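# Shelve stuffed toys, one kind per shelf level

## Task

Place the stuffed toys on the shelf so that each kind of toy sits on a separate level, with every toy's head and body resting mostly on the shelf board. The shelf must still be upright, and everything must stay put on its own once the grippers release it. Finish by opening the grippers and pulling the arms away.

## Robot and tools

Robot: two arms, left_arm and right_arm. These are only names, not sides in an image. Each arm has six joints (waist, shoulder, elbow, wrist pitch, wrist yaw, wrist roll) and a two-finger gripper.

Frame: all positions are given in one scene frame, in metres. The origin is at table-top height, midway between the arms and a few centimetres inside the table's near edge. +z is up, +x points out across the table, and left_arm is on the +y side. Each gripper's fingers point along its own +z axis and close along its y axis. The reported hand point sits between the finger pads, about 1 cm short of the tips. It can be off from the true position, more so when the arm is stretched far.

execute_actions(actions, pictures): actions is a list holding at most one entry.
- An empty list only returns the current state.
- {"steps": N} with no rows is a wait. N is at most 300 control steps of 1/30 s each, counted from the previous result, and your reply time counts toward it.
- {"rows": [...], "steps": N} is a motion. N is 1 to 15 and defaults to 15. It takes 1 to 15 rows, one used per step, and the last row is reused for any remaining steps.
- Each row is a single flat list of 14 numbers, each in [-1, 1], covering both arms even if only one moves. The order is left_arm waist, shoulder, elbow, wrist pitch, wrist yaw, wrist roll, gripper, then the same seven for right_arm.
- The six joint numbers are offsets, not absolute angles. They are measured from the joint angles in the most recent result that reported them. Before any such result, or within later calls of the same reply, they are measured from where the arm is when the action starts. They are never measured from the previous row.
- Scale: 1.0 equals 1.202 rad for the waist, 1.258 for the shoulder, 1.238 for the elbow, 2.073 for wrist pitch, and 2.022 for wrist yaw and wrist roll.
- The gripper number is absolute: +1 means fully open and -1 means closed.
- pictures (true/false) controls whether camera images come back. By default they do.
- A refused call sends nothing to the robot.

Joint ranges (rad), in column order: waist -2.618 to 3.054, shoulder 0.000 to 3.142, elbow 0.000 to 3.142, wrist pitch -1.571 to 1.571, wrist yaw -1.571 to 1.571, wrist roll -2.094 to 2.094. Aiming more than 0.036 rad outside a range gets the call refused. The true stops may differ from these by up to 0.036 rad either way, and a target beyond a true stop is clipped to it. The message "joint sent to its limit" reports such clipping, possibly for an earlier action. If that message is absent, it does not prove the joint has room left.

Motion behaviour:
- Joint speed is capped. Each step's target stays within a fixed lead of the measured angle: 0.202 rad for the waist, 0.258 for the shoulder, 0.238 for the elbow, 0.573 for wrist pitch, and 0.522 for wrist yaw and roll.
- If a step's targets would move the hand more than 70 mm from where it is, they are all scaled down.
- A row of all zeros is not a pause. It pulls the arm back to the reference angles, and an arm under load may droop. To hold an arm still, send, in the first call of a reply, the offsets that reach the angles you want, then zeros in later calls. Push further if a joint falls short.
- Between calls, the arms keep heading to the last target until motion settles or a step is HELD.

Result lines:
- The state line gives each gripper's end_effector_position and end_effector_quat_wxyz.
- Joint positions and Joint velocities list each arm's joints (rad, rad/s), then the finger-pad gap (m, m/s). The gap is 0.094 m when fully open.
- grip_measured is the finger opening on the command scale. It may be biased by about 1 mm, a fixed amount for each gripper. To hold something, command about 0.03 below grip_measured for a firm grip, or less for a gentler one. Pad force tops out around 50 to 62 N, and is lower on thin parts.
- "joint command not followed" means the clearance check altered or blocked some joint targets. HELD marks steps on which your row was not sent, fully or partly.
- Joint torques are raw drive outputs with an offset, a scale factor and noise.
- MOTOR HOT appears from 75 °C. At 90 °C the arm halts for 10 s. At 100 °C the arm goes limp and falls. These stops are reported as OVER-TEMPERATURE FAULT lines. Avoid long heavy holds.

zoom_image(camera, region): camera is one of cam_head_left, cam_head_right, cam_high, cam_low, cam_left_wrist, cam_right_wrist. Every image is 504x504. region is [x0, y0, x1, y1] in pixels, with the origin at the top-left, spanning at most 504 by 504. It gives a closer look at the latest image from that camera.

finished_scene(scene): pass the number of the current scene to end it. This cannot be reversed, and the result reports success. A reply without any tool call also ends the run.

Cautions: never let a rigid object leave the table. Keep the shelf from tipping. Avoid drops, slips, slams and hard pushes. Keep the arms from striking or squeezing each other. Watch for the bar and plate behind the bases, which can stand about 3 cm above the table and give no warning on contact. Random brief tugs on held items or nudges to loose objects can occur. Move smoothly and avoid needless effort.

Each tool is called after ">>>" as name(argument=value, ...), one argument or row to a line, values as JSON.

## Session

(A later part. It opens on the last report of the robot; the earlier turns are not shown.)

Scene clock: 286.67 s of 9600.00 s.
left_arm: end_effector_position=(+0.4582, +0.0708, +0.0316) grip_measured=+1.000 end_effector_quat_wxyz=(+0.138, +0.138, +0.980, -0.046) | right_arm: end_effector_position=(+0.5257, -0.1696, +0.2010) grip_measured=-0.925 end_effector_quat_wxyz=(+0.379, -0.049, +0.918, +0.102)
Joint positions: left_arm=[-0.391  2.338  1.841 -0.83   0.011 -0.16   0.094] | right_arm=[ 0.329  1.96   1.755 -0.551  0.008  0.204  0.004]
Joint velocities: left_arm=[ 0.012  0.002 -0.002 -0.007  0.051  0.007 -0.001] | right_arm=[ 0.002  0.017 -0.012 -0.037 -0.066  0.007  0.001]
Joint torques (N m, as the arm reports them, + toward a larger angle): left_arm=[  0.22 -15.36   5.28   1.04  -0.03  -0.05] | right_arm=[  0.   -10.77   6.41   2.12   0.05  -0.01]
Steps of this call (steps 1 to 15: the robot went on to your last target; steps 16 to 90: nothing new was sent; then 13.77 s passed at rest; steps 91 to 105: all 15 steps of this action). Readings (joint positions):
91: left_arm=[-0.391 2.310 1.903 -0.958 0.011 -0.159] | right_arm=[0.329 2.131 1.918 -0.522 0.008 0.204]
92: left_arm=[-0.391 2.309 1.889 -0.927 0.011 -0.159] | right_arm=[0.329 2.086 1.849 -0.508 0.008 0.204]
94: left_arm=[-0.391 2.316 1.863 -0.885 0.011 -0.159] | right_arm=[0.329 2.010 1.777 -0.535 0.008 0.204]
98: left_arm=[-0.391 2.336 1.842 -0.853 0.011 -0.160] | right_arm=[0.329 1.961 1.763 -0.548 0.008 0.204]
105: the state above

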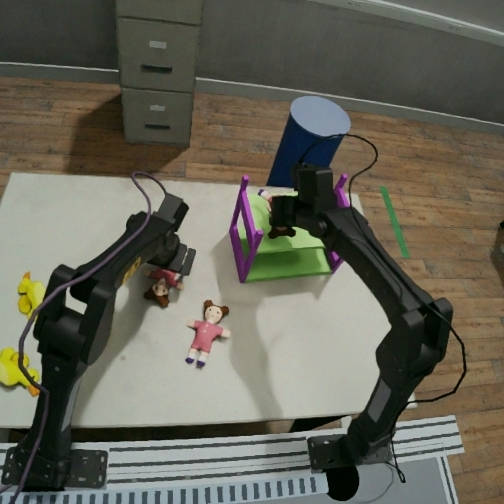

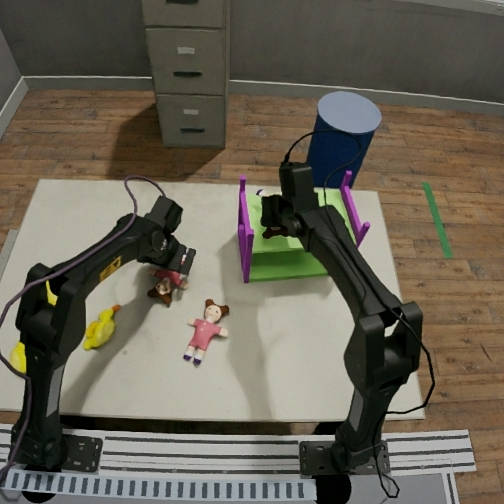

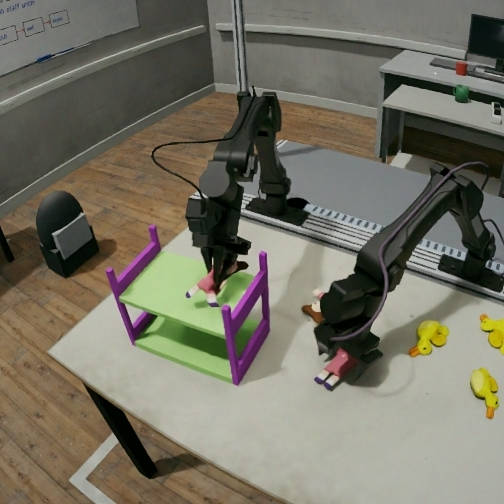

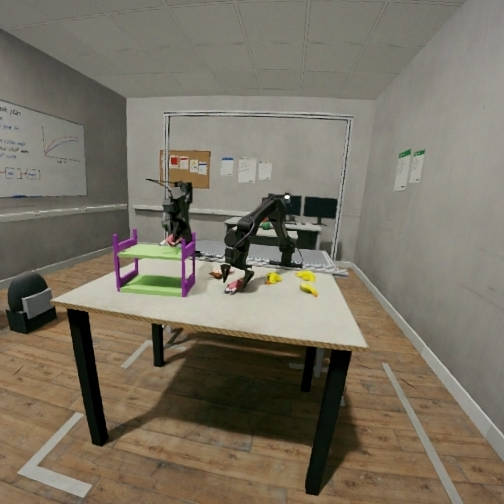

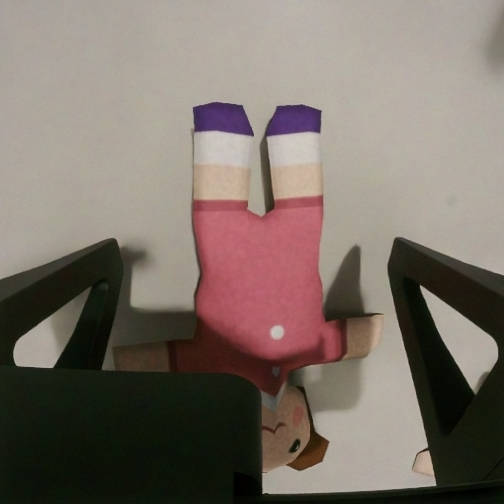

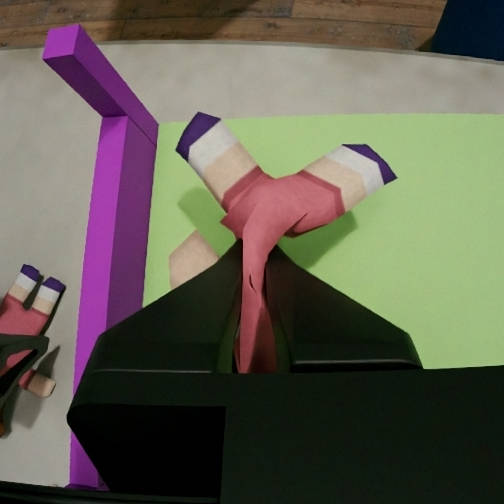

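>>> execute_actions(
  actions=[
    {"rows": [[0,0.0,-0.030,0.012,0,0,1, 0,0.024,0,0,0,0,-0.95],[0,0.0,-0.030,0.012,0,0,1, 0,0.024,0,0,0,0,-0.95],[0,0.0,-0.030,0.012,0,0,1, 0,0.024,0,0,0,0,-0.95],[0,0.0,-0.030,0.012,0,0,1, 0,0.024,0,0,0,0,-0.95],[0,0.0,-0.030,0.012,0,0,1, 0,0.024,0,0,0,0,-0.95],[0,0.0,-0.030,0.012,0,0,1, 0,0.024,0,0,0,0,-0.95],[0,0.0,-0.030,0.012,0,0,1, 0,0.024,0,0,0,0,-0.95],[0,0.0,-0.030,0.012,0,0,1, 0,0.024,0,0,0,0,-0.95],[0,0.0,-0.030,0.012,0,0,1, 0,0.024,0,0,0,0,0.3]], "steps": 15},
  ],
)

Scene clock: 298.17 s of 9600.00 s.
left_arm: end_effector_position=(+0.4524, +0.0735, +0.0232) grip_measured=+1.000 end_effector_quat_wxyz=(+0.128, +0.139, +0.981, -0.043) | right_arm: end_effector_position=(+0.5274, -0.1688, +0.1828) grip_measured=+0.295 end_effector_quat_wxyz=(+0.363, -0.050, +0.925, +0.098)
Joint positions: left_arm=[-0.391  2.338  1.812 -0.821  0.011 -0.16   0.094] | right_arm=[ 0.329  1.993  1.755 -0.553  0.008  0.204  0.061]
Joint velocities: left_arm=[-0.027  0.012  0.002  0.007  0.007 -0.022  0.   ] | right_arm=[-0.012 -0.007 -0.002 -0.037 -0.007 -0.066  0.006]
Joint torques (N m, as the arm reports them, + toward a larger angle): left_arm=[ -0.04 -14.05   4.84   0.87  -0.02   0.01] | right_arm=[  0.04 -10.23   6.49   2.08   0.01  -0.01]
Steps of this call (steps 1 to 15: the robot went on to your last target; steps 16 to 90: nothing new was sent; then 8.00 s passed at rest; steps 91 to 105: all 15 steps of this action). Readings (joint positions):
91: left_arm=[-0.391 2.338 1.837 -0.822 0.011 -0.160] | right_arm=[0.329 1.961 1.755 -0.551 0.008 0.204]
92: left_arm=[-0.391 2.338 1.833 -0.821 0.011 -0.160] | right_arm=[0.329 1.964 1.755 -0.551 0.008 0.204]
94: left_arm=[-0.391 2.338 1.821 -0.821 0.011 -0.160] | right_arm=[0.329 1.973 1.755 -0.551 0.008 0.204]
98: left_arm=[-0.391 2.338 1.812 -0.821 0.011 -0.160] | right_arm=[0.329 1.991 1.755 -0.552 0.008 0.204]
105: the state above

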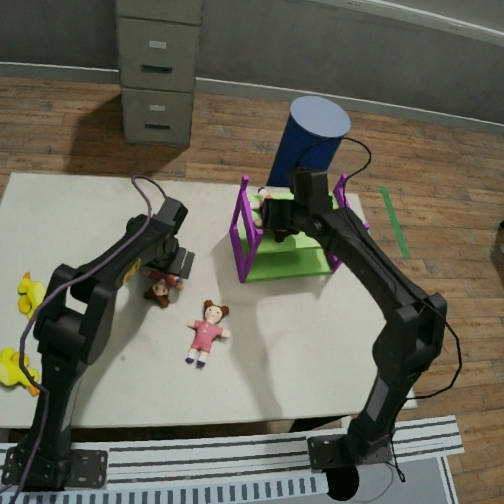

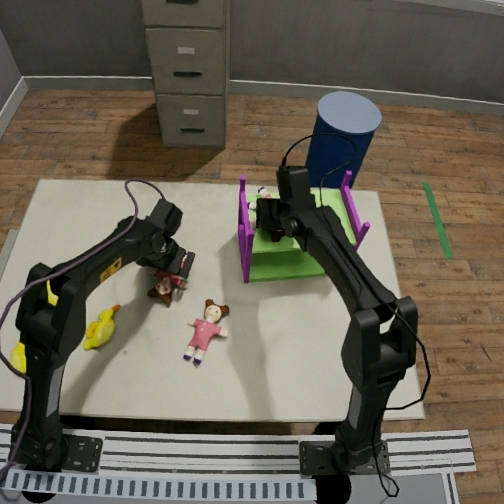

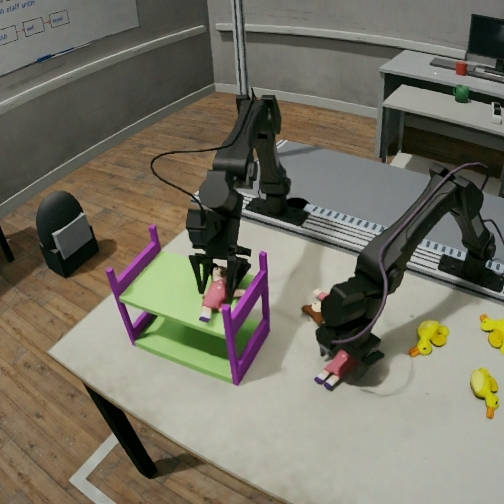

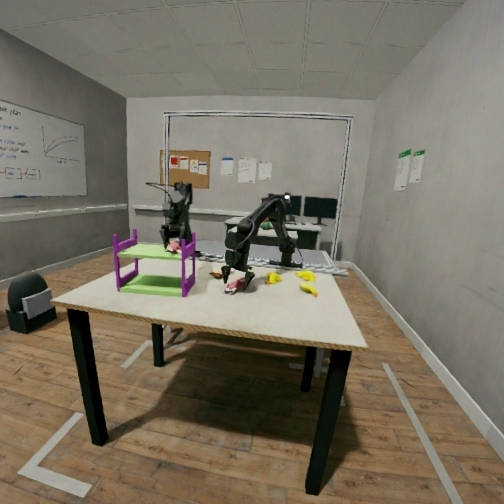

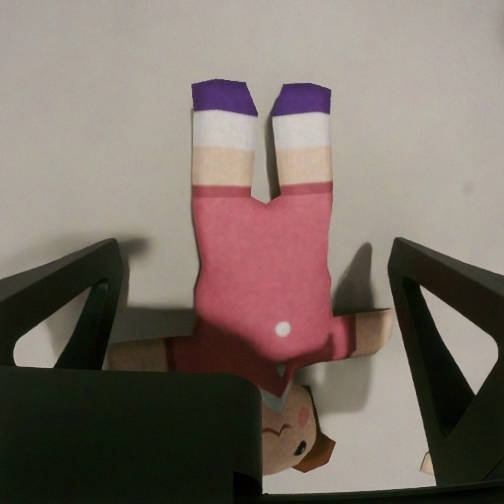

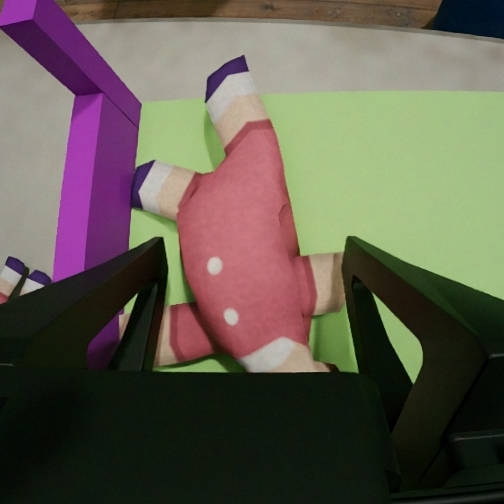

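>>> execute_actions(
  actions=[
    {"rows": [[0,0.008,-0.012,0.01,0,0,1, 0,-0.233,0.036,-0.145,0,0,0.3],[0,0.008,-0.012,0.01,0,0,1, 0,-0.233,0.036,-0.145,0,0,0.3],[0,0.008,-0.012,0.01,0,0,1, 0,-0.233,0.036,-0.145,0,0,0.3],[0,0.008,-0.012,0.01,0,0,1, 0,-0.233,0.036,-0.145,0,0,0.3],[0,0.008,-0.012,0.01,0,0,1, 0,-0.233,0.036,-0.145,0,0,0.3],[0,0.008,-0.012,0.01,0,0,1, 0,-0.233,0.036,-0.145,0,0,0.3],[0,0.008,-0.012,0.01,0,0,-0.92, 0,-0.233,0.036,-0.145,0,0,0.3],[0,0.008,-0.012,0.01,0,0,-0.92, 0,-0.233,0.036,-0.145,0,0,0.3],[0,0.008,-0.012,0.01,0,0,-0.92, 0.483,-0.233,0.036,-0.24,0,0.42,0.3]], "steps": 15},
  ],
  pictures=false,
)

>>> execute_actions(
  actions=[
    {"steps": 20},
  ],
)

Scene clock: 320.23 s of 9600.00 s.
left_arm: end_effector_position=(+0.4514, +0.0739, +0.0178) grip_measured=-0.908 end_effector_quat_wxyz=(+0.123, +0.139, +0.982, -0.042) | right_arm: end_effector_position=(+0.3794, -0.0795, +0.2820) grip_measured=+0.298 end_effector_quat_wxyz=(+0.289, +0.047, +0.931, +0.217)
Joint positions: left_arm=[-0.391  2.349  1.812 -0.821  0.012 -0.16   0.004] | right_arm=[ 0.625  1.701  1.795 -0.92   0.023  0.702  0.061]
Joint velocities: left_arm=[-0.017 -0.002 -0.007 -0.051 -0.022 -0.095 -0.007] | right_arm=[ 1.609  0.115 -0.012 -0.564 -0.095  1.795 -0.   ]
Joint torques (N m, as the arm reports them, + toward a larger angle): left_arm=[ -0.18 -13.87   4.48   0.86   0.02  -0.01] | right_arm=[ 0.9  -7.76  6.47  1.94 -0.09 -0.03]
Steps of this call (steps 1 to 15: the robot went on to your last target; steps 16 to 90: nothing new was sent; then 18.57 s passed at rest; steps 91 to 105: all 15 steps of this action). Readings (joint positions):
91: left_arm=[-0.391 2.339 1.812 -0.821 0.011 -0.160] | right_arm=[0.329 1.984 1.755 -0.567 0.008 0.204]
92: left_arm=[-0.391 2.340 1.812 -0.821 0.011 -0.160] | right_arm=[0.329 1.968 1.755 -0.607 0.008 0.204]
94: left_arm=[-0.391 2.343 1.812 -0.821 0.011 -0.160] | right_arm=[0.329 1.918 1.755 -0.670 0.008 0.204]
98: left_arm=[-0.391 2.348 1.812 -0.821 0.011 -0.160] | right_arm=[0.329 1.782 1.763 -0.759 0.008 0.204]
105: the state above

Scene clock: 320.90 s of 9600.00 s.
left_arm: end_effector_position=(+0.4514, +0.0739, +0.0178) grip_measured=-0.912 end_effector_quat_wxyz=(+0.123, +0.139, +0.982, -0.042) | right_arm: end_effector_position=(+0.2722, +0.0027, +0.2631) grip_measured=+0.298 end_effector_quat_wxyz=(+0.164, +0.071, +0.950, +0.257)
Joint positions: left_arm=[-0.391  2.349  1.812 -0.821  0.012 -0.16   0.004] | right_arm=[ 0.911  1.706  1.795 -1.037 -0.006  1.047  0.061]
Joint velocities: left_arm=[-0.022 -0.002  0.007 -0.007 -0.051  0.051 -0.002] | right_arm=[-0.022 -0.012 -0.012  0.022 -0.022 -0.007  0.   ]
Joint torques (N m, as the arm reports them, + toward a larger angle): left_arm=[  0.03 -14.12   4.35   0.84   0.    -0.04] | right_arm=[-0.11 -7.58  6.42  1.7   0.12  0.02]
Steps of this call (steps 1 to 20: the robot went on to your last target). Readings (joint positions):
1: left_arm=[-0.391 2.349 1.812 -0.821 0.012 -0.160] | right_arm=[0.684 1.704 1.795 -0.939 0.021 0.760]
2: left_arm=[-0.391 2.349 1.812 -0.821 0.012 -0.160] | right_arm=[0.743 1.705 1.795 -0.954 0.020 0.809]
4: left_arm=[-0.391 2.349 1.812 -0.821 0.012 -0.160] | right_arm=[0.857 1.706 1.795 -0.980 0.013 0.894]
8: left_arm=[-0.391 2.349 1.812 -0.821 0.012 -0.160] | right_arm=[0.940 1.706 1.795 -1.015 -0.009 0.985]
20: the state above

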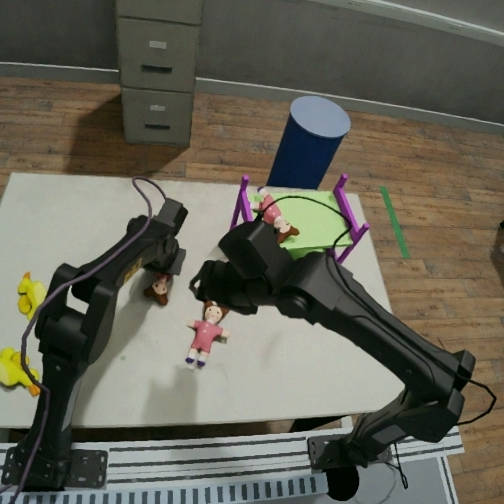

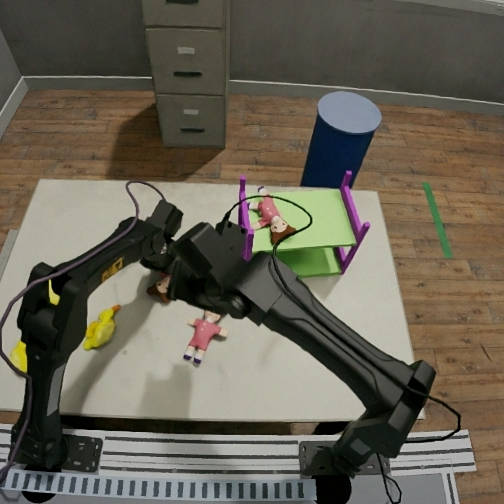

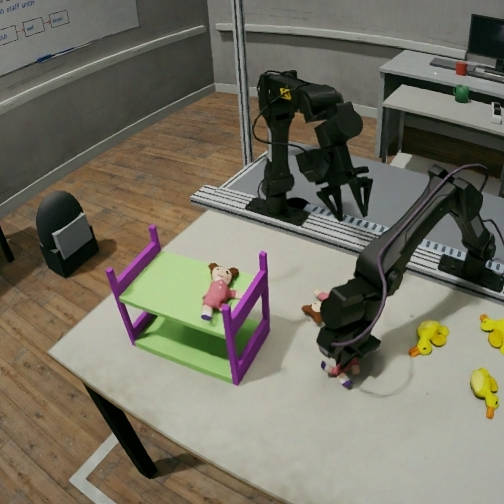

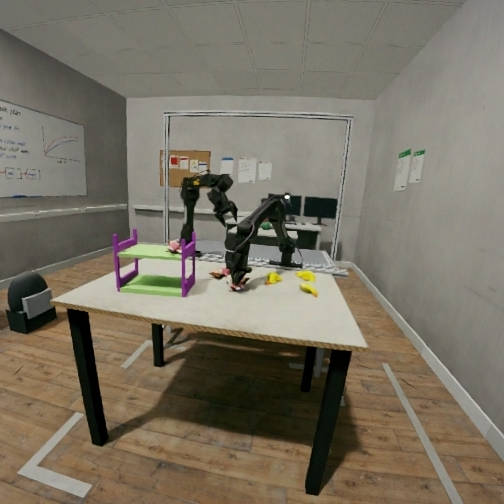

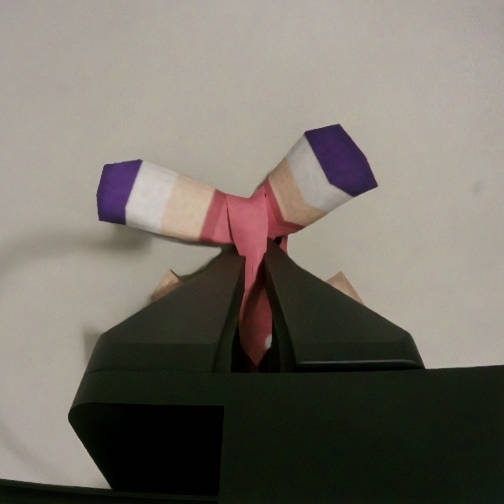

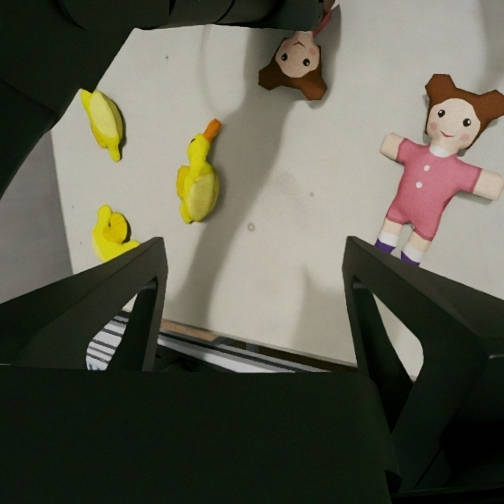

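>>> execute_actions(
  actions=[
    {"rows": [[0,-0.297,-0.1,-0.101,0,0,-0.95, 0,0.217,-0.0735,-0.045,0,0,1],[0,-0.297,-0.1,-0.101,0,0,-0.95, 0,0.217,-0.0735,-0.045,0,0,1],[0,-0.297,-0.1,-0.101,0,0,-0.95, 0,0.217,-0.0735,-0.045,0,0,1],[0,-0.297,-0.1,-0.101,0,0,-0.95, 0,0.217,-0.0735,-0.045,0,0,1],[0,-0.297,-0.1,-0.101,0,0,-0.95, 0,0.217,-0.0735,-0.045,0,0,1],[0.117,-0.297,-0.143,-0.101,0,0.277,-0.95, 0,0.217,-0.0735,-0.045,0,0,1]], "steps": 15},
  ],
  pictures=false,
)

>>> execute_actions(
  actions=[
    {"steps": 12},
  ],
)

Scene clock: 341.57 s of 9600.00 s.
left_arm: end_effector_position=(+0.4153, +0.1712, +0.1304) grip_measured=-0.937 end_effector_quat_wxyz=(+0.153, +0.290, +0.945, -0.001) | right_arm: end_effector_position=(+0.2549, -0.0154, +0.0886) grip_measured=+1.000 end_effector_quat_wxyz=(+0.024, +0.075, +0.995, +0.053)
Joint positions: left_arm=[-0.225  1.964  1.657 -1.005  0.005  0.323  0.003] | right_arm=[ 0.911  2.02   1.683 -1.116 -0.006  1.051  0.094]
Joint velocities: left_arm=[-0.071  0.081 -0.168 -0.198 -0.007  0.491 -0.001] | right_arm=[-0.017 -0.149 -0.007 -0.022  0.022 -0.037  0.   ]
Joint torques (N m, as the arm reports them, + toward a larger angle): left_arm=[ -1.97 -10.35   4.76   0.73   0.06   0.04] | right_arm=[  0.05 -11.79   7.4    0.76   0.    -0.06]
Steps of this call (steps 1 to 30: the robot went on to your last target; steps 31 to 90: nothing new was sent; then 17.17 s passed at rest; steps 91 to 105: all 15 steps of this action). Readings (joint positions):
91: left_arm=[-0.391 2.332 1.797 -0.822 0.012 -0.160] | right_arm=[0.911 1.715 1.793 -1.040 -0.006 1.051]
92: left_arm=[-0.391 2.299 1.760 -0.841 0.012 -0.160] | right_arm=[0.911 1.730 1.793 -1.041 -0.006 1.051]
94: left_arm=[-0.391 2.215 1.707 -0.911 0.012 -0.160] | right_arm=[0.911 1.783 1.783 -1.043 -0.006 1.051]
98: left_arm=[-0.346 2.042 1.667 -0.974 0.023 0.059] | right_arm=[0.911 1.931 1.733 -1.061 -0.006 1.051]
105: the state above

Scene clock: 341.97 s of 9600.00 s.
left_arm: end_effector_position=(+0.4040, +0.1658, +0.1172) grip_measured=-0.937 end_effector_quat_wxyz=(+0.126, +0.331, +0.935, +0.002) | right_arm: end_effector_position=(+0.2551, -0.0153, +0.0932) grip_measured=+1.000 end_effector_quat_wxyz=(+0.028, +0.075, +0.995, +0.057)
Joint positions: left_arm=[-0.244  1.98   1.641 -1.028  0.005  0.388  0.003] | right_arm=[ 0.911  2.008  1.683 -1.117 -0.006  1.051  0.094]
Joint velocities: left_arm=[-0.017 -0.027 -0.007 -0.11  -0.037  0.066  0.001] | right_arm=[ 0.002 -0.022  0.007 -0.022 -0.051  0.022  0.   ]
Joint torques (N m, as the arm reports them, + toward a larger angle): left_arm=[ -0.43 -11.48   5.33   0.67   0.04   0.06] | right_arm=[  0.06 -11.47   7.37   0.8    0.01  -0.06]
Steps of this call (steps 1 to 12: the robot went on to your last target). Readings (joint positions):
1: left_arm=[-0.229 1.967 1.653 -1.010 0.005 0.337] | right_arm=[0.911 2.016 1.683 -1.116 -0.006 1.051]
2: left_arm=[-0.233 1.970 1.649 -1.014 0.005 0.348] | right_arm=[0.911 2.012 1.683 -1.116 -0.006 1.051]
4: left_arm=[-0.241 1.976 1.643 -1.021 0.005 0.365] | right_arm=[0.911 2.008 1.683 -1.116 -0.006 1.051]
8: left_arm=[-0.244 1.980 1.641 -1.027 0.005 0.382] | right_arm=[0.911 2.008 1.683 -1.117 -0.006 1.051]
12: the state above

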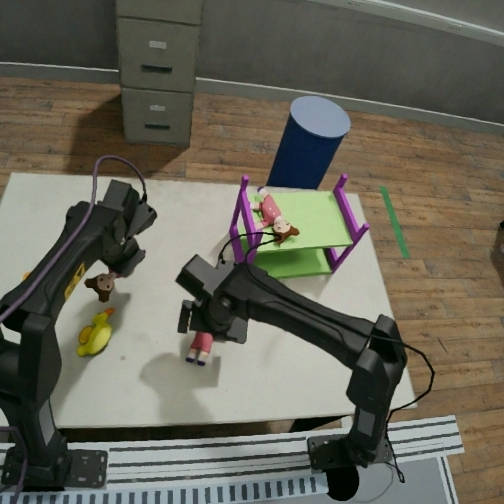

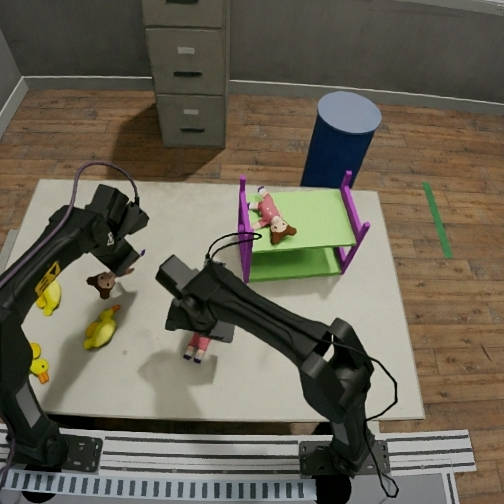

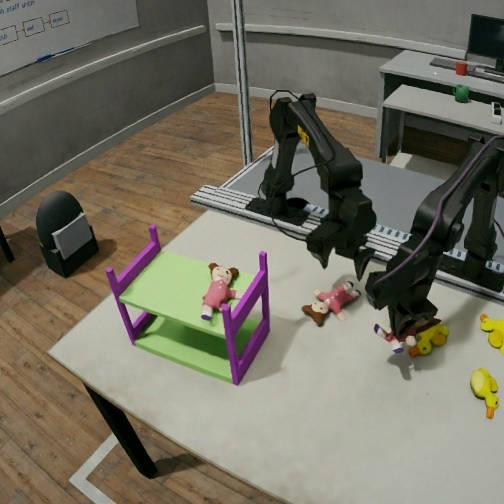

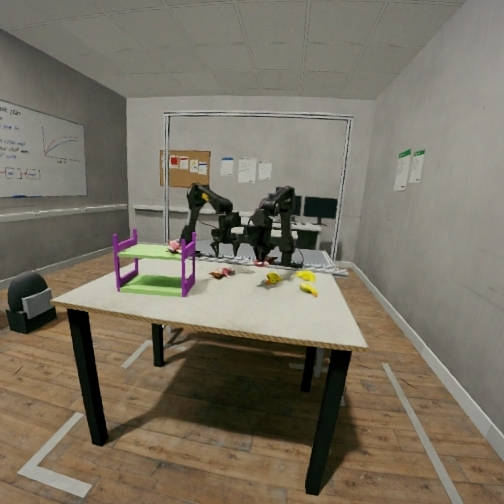

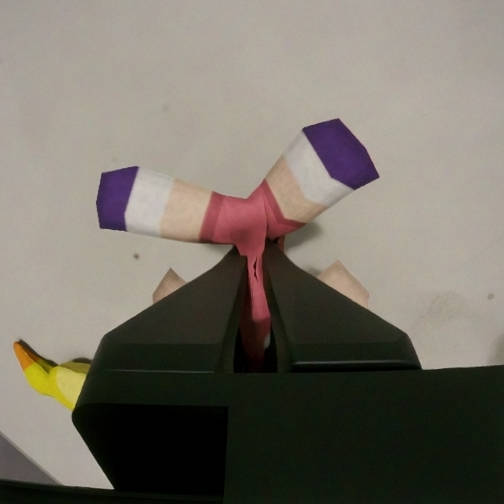

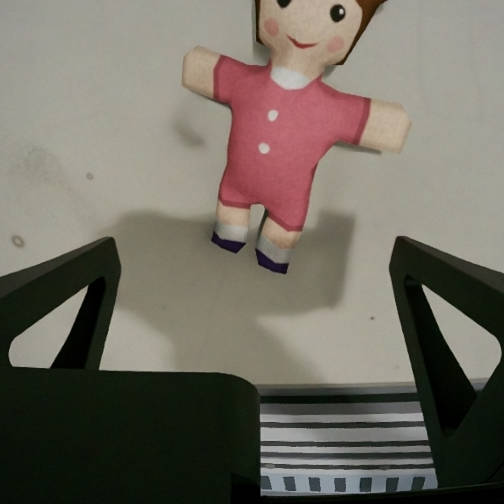

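>>> execute_actions(
  actions=[
    {"rows": [[0,0,0,0,0,0,-0.95, -0.0233,-0.02,0,0.125,0,0.1147,1],[0,0,0,0,0,0,-0.95, -0.0233,-0.02,0,0.125,0,0.1147,1],[0,0,0,0,0,0,-0.95, -0.0233,0.02,-0.05,0.125,0,0.1147,1],[0,0,0,0,0,0,-0.95, -0.0233,0.02,-0.05,0.125,0,0.1147,1],[0,0,0,0,0,0,-0.95, -0.0233,0.0636,-0.0969,0.125,0,0.1147,1]], "steps": 15},
  ],
  pictures=false,
)

>>> execute_actions(
  actions=[
    {"steps": 8},
  ],
)

Scene clock: 361.43 s of 9600.00 s.
left_arm: end_effector_position=(+0.4040, +0.1658, +0.1172) grip_measured=-0.937 end_effector_quat_wxyz=(+0.126, +0.333, +0.934, +0.002) | right_arm: end_effector_position=(+0.2713, -0.0121, +0.0249) grip_measured=+1.000 end_effector_quat_wxyz=(+0.023, +0.197, +0.978, +0.062)
Joint positions: left_arm=[-0.244  1.98   1.641 -1.028  0.005  0.393  0.003] | right_arm=[ 0.884  2.108  1.554 -0.885 -0.006  1.27   0.094]
Joint velocities: left_arm=[-0.007 -0.017 -0.012 -0.037 -0.022  0.022 -0.002] | right_arm=[ 0.002 -0.007  0.002  0.139  0.066 -0.007  0.   ]
Joint torques (N m, as the arm reports them, + toward a larger angle): left_arm=[  0.05 -11.09   5.7    0.65  -0.01  -0.05] | right_arm=[  0.   -11.3    6.13   1.     0.02   0.07]
Steps of this call (steps 1 to 30: the robot went on to your last target; steps 31 to 90: nothing new was sent; then 15.97 s passed at rest; steps 91 to 105: all 15 steps of this action). Readings (joint positions):
91: left_arm=[-0.244 1.980 1.641 -1.028 0.005 0.393] | right_arm=[0.910 2.008 1.681 -1.097 -0.006 1.082]
92: left_arm=[-0.244 1.980 1.641 -1.028 0.005 0.393] | right_arm=[0.907 2.008 1.680 -1.057 -0.006 1.122]
94: left_arm=[-0.244 1.980 1.641 -1.028 0.005 0.393] | right_arm=[0.896 2.010 1.663 -0.975 -0.006 1.178]
98: left_arm=[-0.244 1.980 1.641 -1.028 0.005 0.393] | right_arm=[0.884 2.052 1.590 -0.897 -0.006 1.238]
105: the state above

Scene clock: 361.70 s of 9600.00 s.
left_arm: end_effector_position=(+0.4040, +0.1658, +0.1172) grip_measured=-0.937 end_effector_quat_wxyz=(+0.126, +0.333, +0.934, +0.002) | right_arm: end_effector_position=(+0.2735, -0.0094, +0.0253) grip_measured=+1.000 end_effector_quat_wxyz=(+0.026, +0.200, +0.977, +0.068)
Joint positions: left_arm=[-0.244  1.98   1.641 -1.028  0.005  0.393  0.003] | right_arm=[ 0.884  2.108  1.554 -0.871 -0.006  1.277  0.094]
Joint velocities: left_arm=[-0.007  0.017 -0.022  0.037 -0.007 -0.066 -0.   ] | right_arm=[-0.017 -0.012 -0.007  0.022  0.037  0.022  0.   ]
Joint torques (N m, as the arm reports them, + toward a larger angle): left_arm=[  0.   -11.18   5.72   0.64  -0.01  -0.04] | right_arm=[  0.04 -11.28   6.17   1.1    0.01   0.04]
Steps of this call (steps 1 to 8: the robot went on to your last target). Readings (joint positions):
1: left_arm=[-0.244 1.980 1.641 -1.028 0.005 0.393] | right_arm=[0.884 2.108 1.554 -0.880 -0.006 1.272]
2: left_arm=[-0.244 1.980 1.641 -1.028 0.005 0.393] | right_arm=[0.884 2.108 1.554 -0.877 -0.006 1.273]
4: left_arm=[-0.244 1.980 1.641 -1.028 0.005 0.393] | right_arm=[0.884 2.108 1.554 -0.875 -0.006 1.275]
8: the state above

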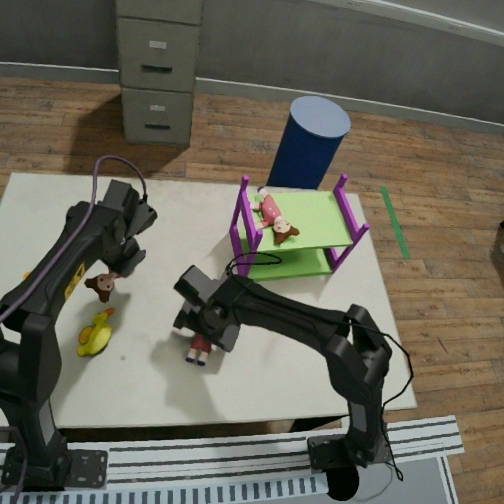

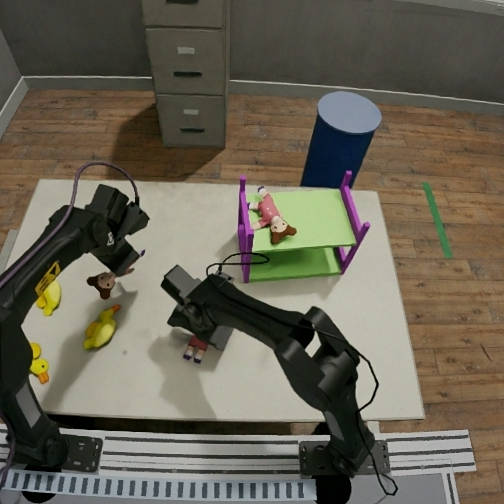

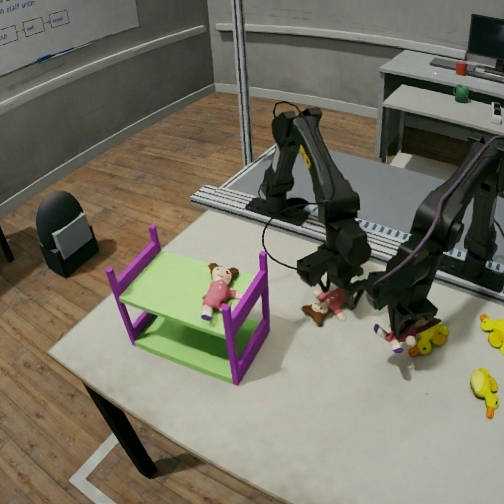

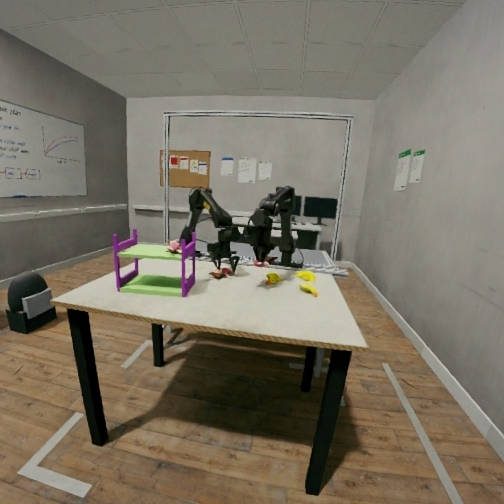

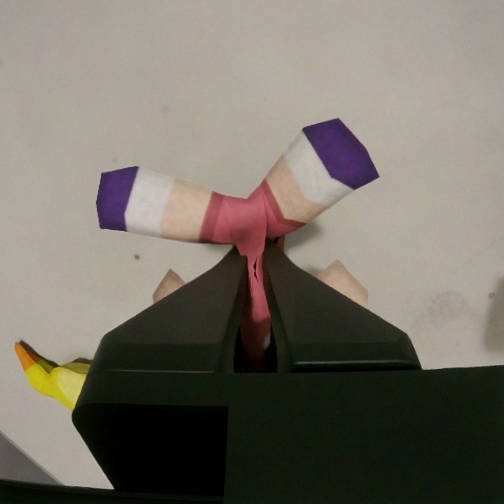

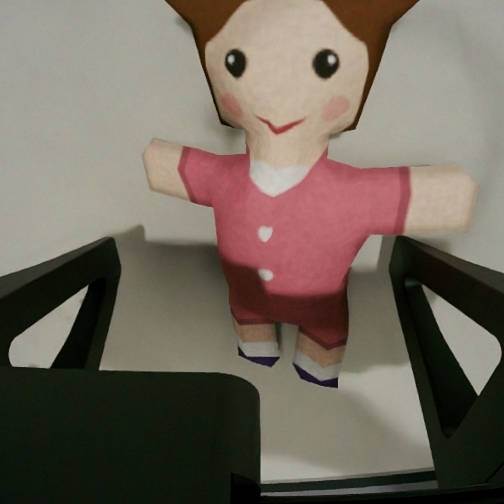

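>>> execute_actions(
  actions=[
    {"rows": [[0,0,0,0,0,0,-0.95, 0,-0.01,-0.02,0,0,0,1],[0,0,0,0,0,0,-0.95, 0,-0.01,-0.02,0,0,0,1],[0,0,0,0,0,0,-0.95, 0,-0.01,-0.02,0,0,0,1],[0,0,0,0,0,0,-0.95, 0,-0.01,-0.02,0,0,0,1],[0,0,0,0,0,0,-0.95, 0,-0.01,-0.02,0,0,0,1],[0,0,0,0,0,0,-0.95, 0,-0.01,-0.02,0,0,0,1],[0,0,0,0,0,0,-0.95, 0,-0.01,-0.02,0,0,0,-0.92]], "steps": 15},
  ],
)

Scene clock: 366.37 s of 9600.00 s.
left_arm: end_effector_position=(+0.4040, +0.1658, +0.1172) grip_measured=-0.937 end_effector_quat_wxyz=(+0.126, +0.333, +0.934, +0.002) | right_arm: end_effector_position=(+0.2699, -0.0134, +0.0202) grip_measured=-0.908 end_effector_quat_wxyz=(+0.022, +0.201, +0.977, +0.061)
Joint positions: left_arm=[-0.244  1.98   1.641 -1.028  0.005  0.393  0.003] | right_arm=[ 0.884  2.108  1.535 -0.868 -0.007  1.278  0.004]
Joint velocities: left_arm=[-0.012 -0.002 -0.007  0.007  0.066  0.037 -0.001] | right_arm=[ 0.002 -0.002  0.007 -0.007 -0.066  0.037 -0.008]
Joint torques (N m, as the arm reports them, + toward a larger angle): left_arm=[  0.05 -11.03   5.79   0.66  -0.01   0.01] | right_arm=[  0.1  -10.78   5.06   0.94   0.05  -0.02]
Steps of this call (steps 1 to 30: the robot went on to your last target; steps 31 to 90: nothing new was sent; then 1.17 s passed at rest; steps 91 to 105: all 15 steps of this action). Readings (joint positions):
91: left_arm=[-0.244 1.980 1.641 -1.028 0.005 0.393] | right_arm=[0.884 2.108 1.552 -0.868 -0.006 1.278]
92: left_arm=[-0.244 1.980 1.641 -1.028 0.005 0.393] | right_arm=[0.884 2.108 1.549 -0.868 -0.006 1.278]
94: left_arm=[-0.244 1.980 1.641 -1.028 0.005 0.393] | right_arm=[0.884 2.108 1.540 -0.868 -0.006 1.278]
98: left_arm=[-0.244 1.980 1.641 -1.028 0.005 0.393] | right_arm=[0.884 2.108 1.535 -0.868 -0.006 1.278]
105: the state above

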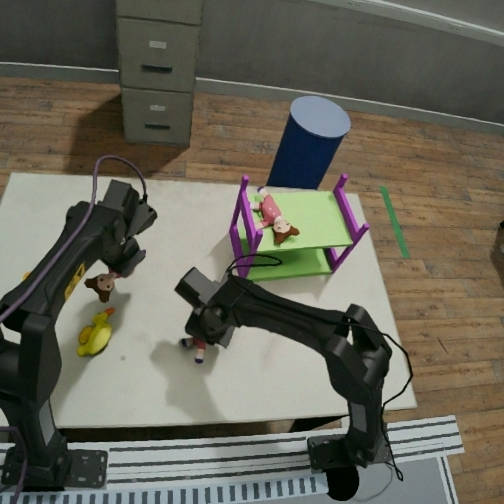

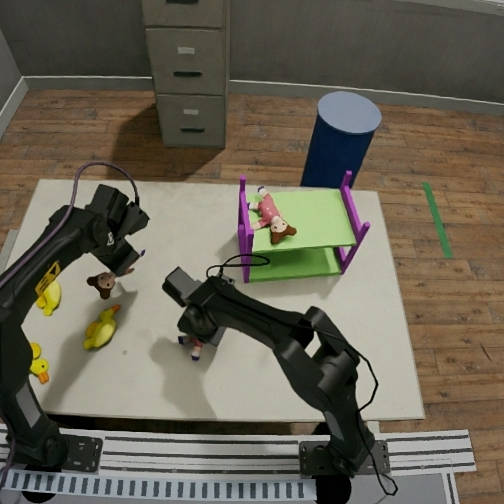

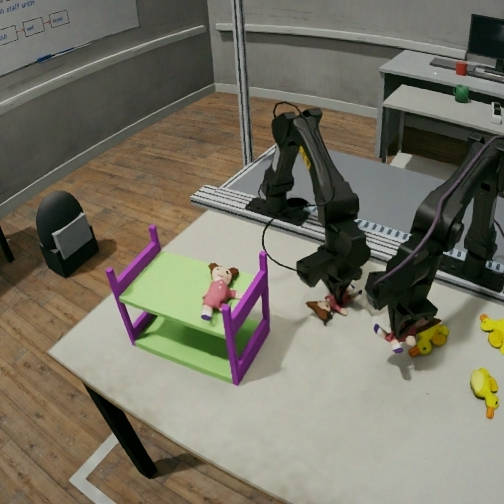

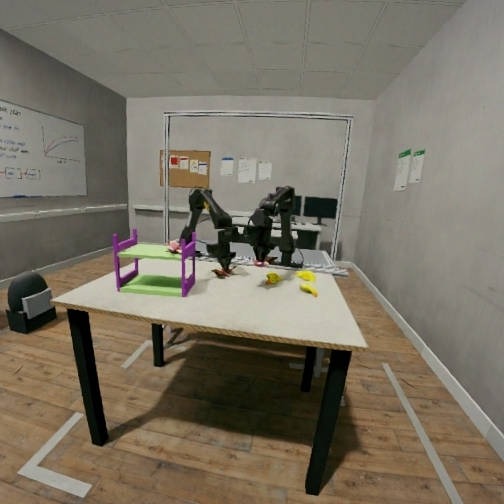

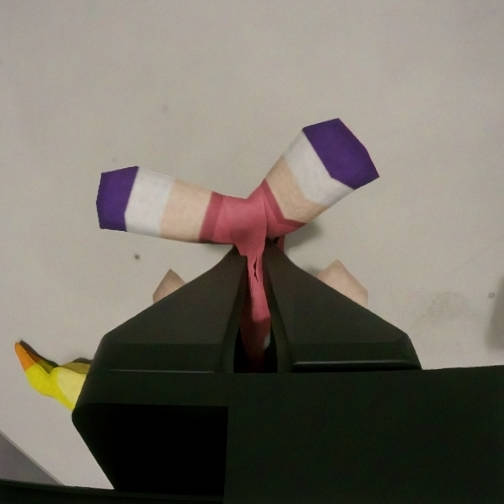

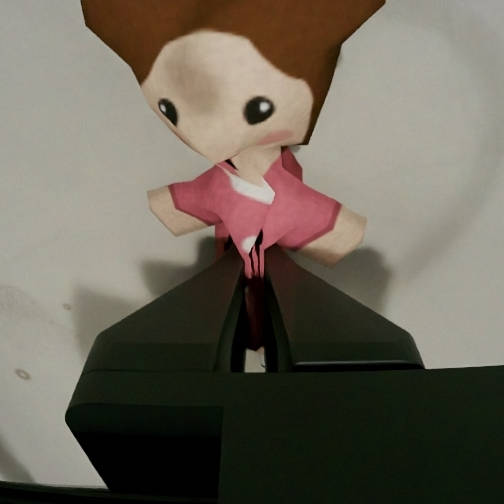

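>>> execute_actions(
  actions=[
    {"rows": [[0,0,0,0,0,0,-0.95, 0,-0.4436,0.2544,-0.1843,0,0,-0.95],[0,0,0,0,0,0,-0.95, 0,-0.4436,0.2544,-0.1843,0,0,-0.95],[0,0,0,0,0,0,-0.95, 0,-0.4436,0.2544,-0.1843,0,0,-0.95],[0,0,0,0,0,0,-0.95, 0,-0.4436,0.2544,-0.1843,0,0,-0.95],[0,0,0,0,0,0,-0.95, 0,-0.4436,0.2544,-0.1843,0,-0.7285,-0.95],[0,0,0,0,0,0,-0.95, 0,-0.4436,0.2544,-0.1843,0,-0.7285,-0.95],[0,0,0,0,0,0,-0.95, 0,-0.4436,0.2544,-0.1843,0,-0.7285,-0.95],[0,0,0,0,0,0,-0.95, 0,-0.4436,0.2544,-0.1843,0,-0.7285,-0.95],[0,0,0,0,0,0,-0.95, 0,-0.4436,0.2544,-0.1843,0,-0.7285,-0.95],[0,0,0,0,0,0,-0.95, 0,-0.4436,0.2544,-0.1843,0,-0.7285,-0.95],[0,0,0,0,0,0,-0.95, 0,-0.4436,0.2544,-0.1843,0,-0.7285,-0.95],[0,0,0,0,0,0,-0.95, 0,-0.4436,0.2544,-0.1843,0,-0.7285,-0.95],[0,0,0,0,0,0,-0.95, -0.6065,-0.4436,0.2544,-0.1843,0,-0.7285,-0.95]], "steps": 15},
  ],
  pictures=false,
)

>>> execute_actions(
  actions=[
    {"steps": 26},
  ],
  pictures=false,
)

>>> execute_actions(
  actions=[
    {"rows": [[-0.4767,-0.008,0,0,0,0,-0.95, 0,0.306,0.252,0.062,0,0,-0.95]], "steps": 15},
  ],
  pictures=false,
)

>>> execute_actions(
  actions=[
    {"steps": 12},
  ],
)

Scene clock: 400.23 s of 9600.00 s.
left_arm: end_effector_position=(+0.4040, +0.1658, +0.1172) grip_measured=-0.937 end_effector_quat_wxyz=(+0.126, +0.333, +0.934, +0.002) | right_arm: end_effector_position=(+0.2853, -0.0303, +0.2418) grip_measured=-0.936 end_effector_quat_wxyz=(+0.165, -0.027, +0.967, +0.191)
Joint positions: left_arm=[-0.244  1.98   1.641 -1.028  0.005  0.393  0.003] | right_arm=[ 0.831  1.724  1.79  -1.125 -0.021  0.767  0.003]
Joint velocities: left_arm=[-0.012  0.002 -0.002 -0.037 -0.007  0.051  0.   ] | right_arm=[-0.93  -0.945  0.188 -0.256 -0.11  -1.619 -0.   ]
Joint torques (N m, as the arm reports them, + toward a larger angle): left_arm=[ -0.03 -11.07   5.72   0.65  -0.01  -0.01] | right_arm=[-2.22 -8.91  7.37  1.36  0.16 -0.03]
Steps of this call (steps 1 to 15: the robot went on to your last target; steps 16 to 90: nothing new was sent; then 30.37 s passed at rest; steps 91 to 105: all 15 steps of this action). Readings (joint positions):
91: left_arm=[-0.244 1.980 1.641 -1.028 0.005 0.393] | right_arm=[0.884 2.103 1.547 -0.887 -0.007 1.278]
92: left_arm=[-0.244 1.980 1.641 -1.028 0.005 0.393] | right_arm=[0.884 2.098 1.566 -0.922 -0.007 1.278]
94: left_arm=[-0.244 1.980 1.641 -1.028 0.005 0.393] | right_arm=[0.884 2.067 1.611 -0.979 -0.007 1.278]
98: left_arm=[-0.244 1.980 1.641 -1.028 0.005 0.393] | right_arm=[0.884 1.968 1.707 -1.049 -0.007 1.114]
105: the state above

Scene clock: 401.10 s of 9600.00 s.
left_arm: end_effector_position=(+0.4040, +0.1658, +0.1172) grip_measured=-0.937 end_effector_quat_wxyz=(+0.126, +0.333, +0.934, +0.002) | right_arm: end_effector_position=(+0.3765, -0.2908, +0.2981) grip_measured=-0.936 end_effector_quat_wxyz=(+0.285, -0.152, +0.946, -0.005)
Joint positions: left_arm=[-0.244  1.98   1.641 -1.028  0.005  0.393  0.003] | right_arm=[ 0.149  1.57   1.834 -1.246  0.005 -0.184  0.003]
Joint velocities: left_arm=[-0.007  0.012  0.002  0.007 -0.022 -0.007 -0.   ] | right_arm=[ 0.007  0.007  0.007  0.007 -0.007 -0.095 -0.   ]
Joint torques (N m, as the arm reports them, + toward a larger angle): left_arm=[ -0.07 -11.09   5.71   0.66  -0.03   0.02] | right_arm=[ 0.58 -7.04  6.82  1.74 -0.1  -0.08]
Steps of this call (steps 1 to 26: the robot went on to your last target). Readings (joint positions):
1: left_arm=[-0.244 1.980 1.641 -1.028 0.005 0.393] | right_arm=[0.794 1.692 1.797 -1.134 -0.022 0.709]
2: left_arm=[-0.244 1.980 1.641 -1.028 0.005 0.393] | right_arm=[0.751 1.663 1.804 -1.144 -0.023 0.645]
4: left_arm=[-0.244 1.980 1.641 -1.028 0.005 0.393] | right_arm=[0.646 1.615 1.818 -1.164 -0.023 0.495]
8: left_arm=[-0.244 1.980 1.641 -1.028 0.005 0.393] | right_arm=[0.377 1.571 1.834 -1.193 -0.020 0.143]
26: the state above

Scene clock: 401.60 s of 9600.00 s.
left_arm: end_effector_position=(+0.2521, -0.0524, +0.1142) grip_measured=-0.937 end_effector_quat_wxyz=(+0.119, +0.608, +0.785, -0.029) | right_arm: end_effector_position=(+0.4943, -0.2740, +0.2370) grip_measured=-0.936 end_effector_quat_wxyz=(+0.272, -0.153, +0.950, -0.005)
Joint positions: left_arm=[-0.873  1.98   1.641 -1.028  0.02   0.393  0.003] | right_arm=[ 0.149  2.002  2.125 -1.132  0.005 -0.184  0.003]
Joint velocities: left_arm=[-0.105 -0.002 -0.002  0.022  0.154 -0.066 -0.002] | right_arm=[-0.012 -0.149 -0.002 -0.037 -0.022 -0.022  0.001]
Joint torques (N m, as the arm reports them, + toward a larger angle): left_arm=[  4.84 -11.89   5.74   0.64  -0.32   0.01] | right_arm=[  0.06 -12.16   7.55   1.91   0.01   0.  ]
Steps of this call (steps 1 to 15: all 15 steps of this action). Readings (joint positions):
1: left_arm=[-0.257 1.980 1.641 -1.028 -0.001 0.393] | right_arm=[0.149 1.596 1.868 -1.264 0.005 -0.184]
2: left_arm=[-0.280 1.980 1.641 -1.028 -0.010 0.393] | right_arm=[0.149 1.644 1.939 -1.270 0.005 -0.184]
4: left_arm=[-0.363 1.980 1.641 -1.028 -0.014 0.393] | right_arm=[0.149 1.756 2.057 -1.215 0.005 -0.184]
8: left_arm=[-0.583 1.980 1.641 -1.028 -0.011 0.393] | right_arm=[0.149 1.936 2.125 -1.132 0.005 -0.184]
15: the state above

Scene clock: 402.00 s of 9600.00 s.
left_arm: end_effector_position=(+0.2711, -0.0372, +0.1148) grip_measured=-0.937 end_effector_quat_wxyz=(+0.121, +0.586, +0.801, -0.023) | right_arm: end_effector_position=(+0.4926, -0.2743, +0.2439) grip_measured=-0.936 end_effector_quat_wxyz=(+0.279, -0.152, +0.948, -0.005)
Joint positions: left_arm=[-0.819  1.98   1.641 -1.028  0.011  0.393  0.003] | right_arm=[ 0.149  1.987  2.125 -1.132  0.005 -0.184  0.003]
Joint velocities: left_arm=[-0.012 -0.007 -0.007 -0.007  0.022 -0.007  0.   ] | right_arm=[ 0.017  0.007 -0.002 -0.007 -0.022 -0.007 -0.001]
Joint torques (N m, as the arm reports them, + toward a larger angle): left_arm=[ -0.03 -12.08   5.68   0.67  -0.06  -0.02] | right_arm=[  0.06 -11.67   7.63   1.95   0.01  -0.01]
Steps of this call (steps 1 to 12: the robot went on to your last target). Readings (joint positions):
1: left_arm=[-0.872 1.980 1.641 -1.028 0.021 0.393] | right_arm=[0.149 1.997 2.125 -1.132 0.005 -0.184]
2: left_arm=[-0.865 1.980 1.641 -1.028 0.021 0.393] | right_arm=[0.149 1.993 2.125 -1.132 0.005 -0.184]
4: left_arm=[-0.844 1.980 1.641 -1.028 0.019 0.393] | right_arm=[0.149 1.988 2.125 -1.132 0.005 -0.184]
8: left_arm=[-0.820 1.980 1.641 -1.028 0.012 0.393] | right_arm=[0.149 1.987 2.125 -1.132 0.005 -0.184]
12: the state above

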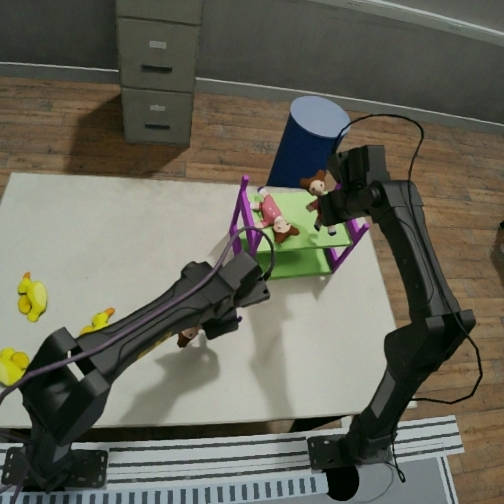

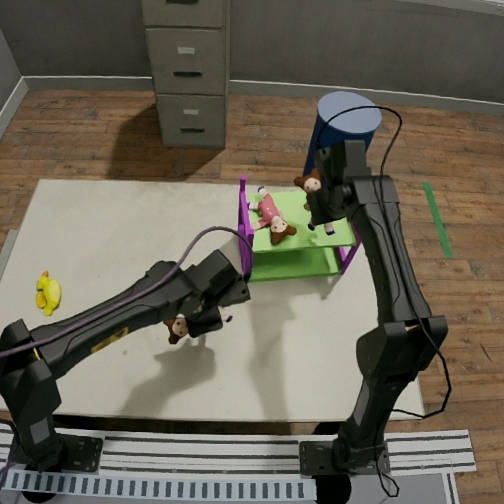

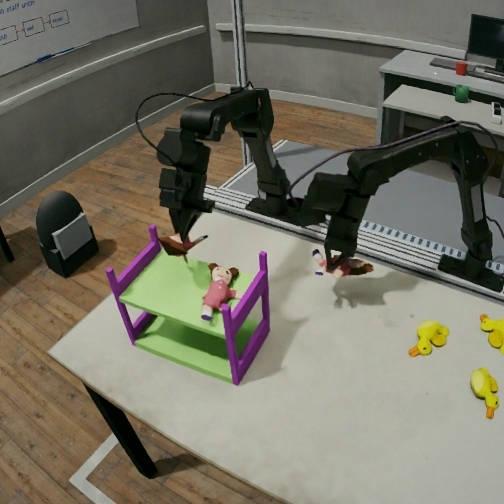

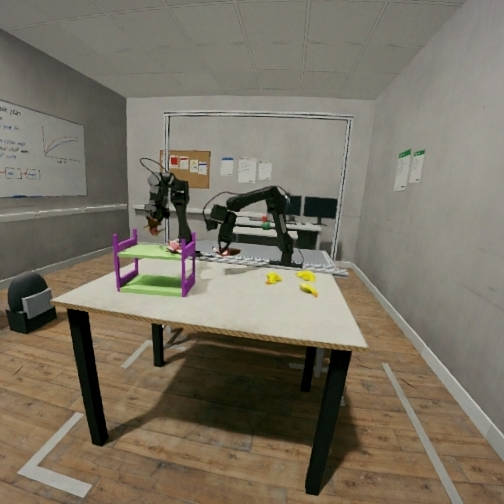

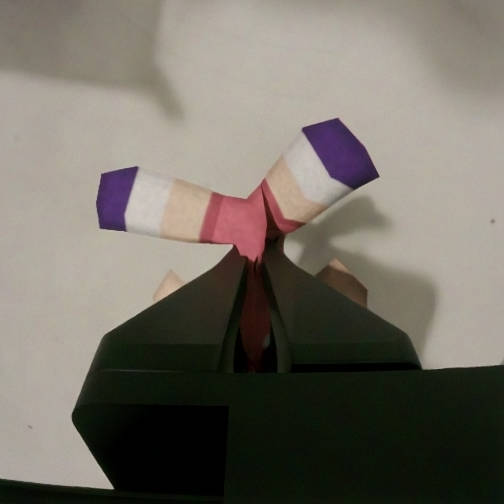

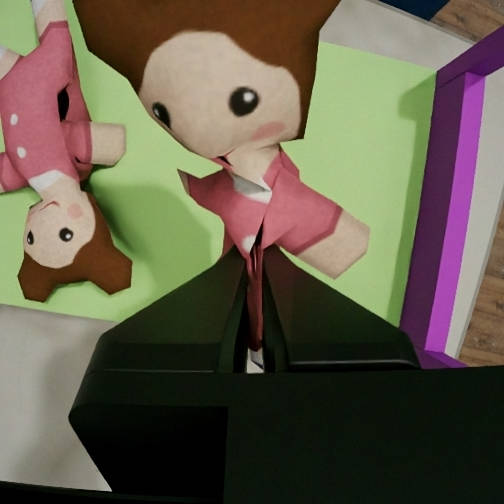

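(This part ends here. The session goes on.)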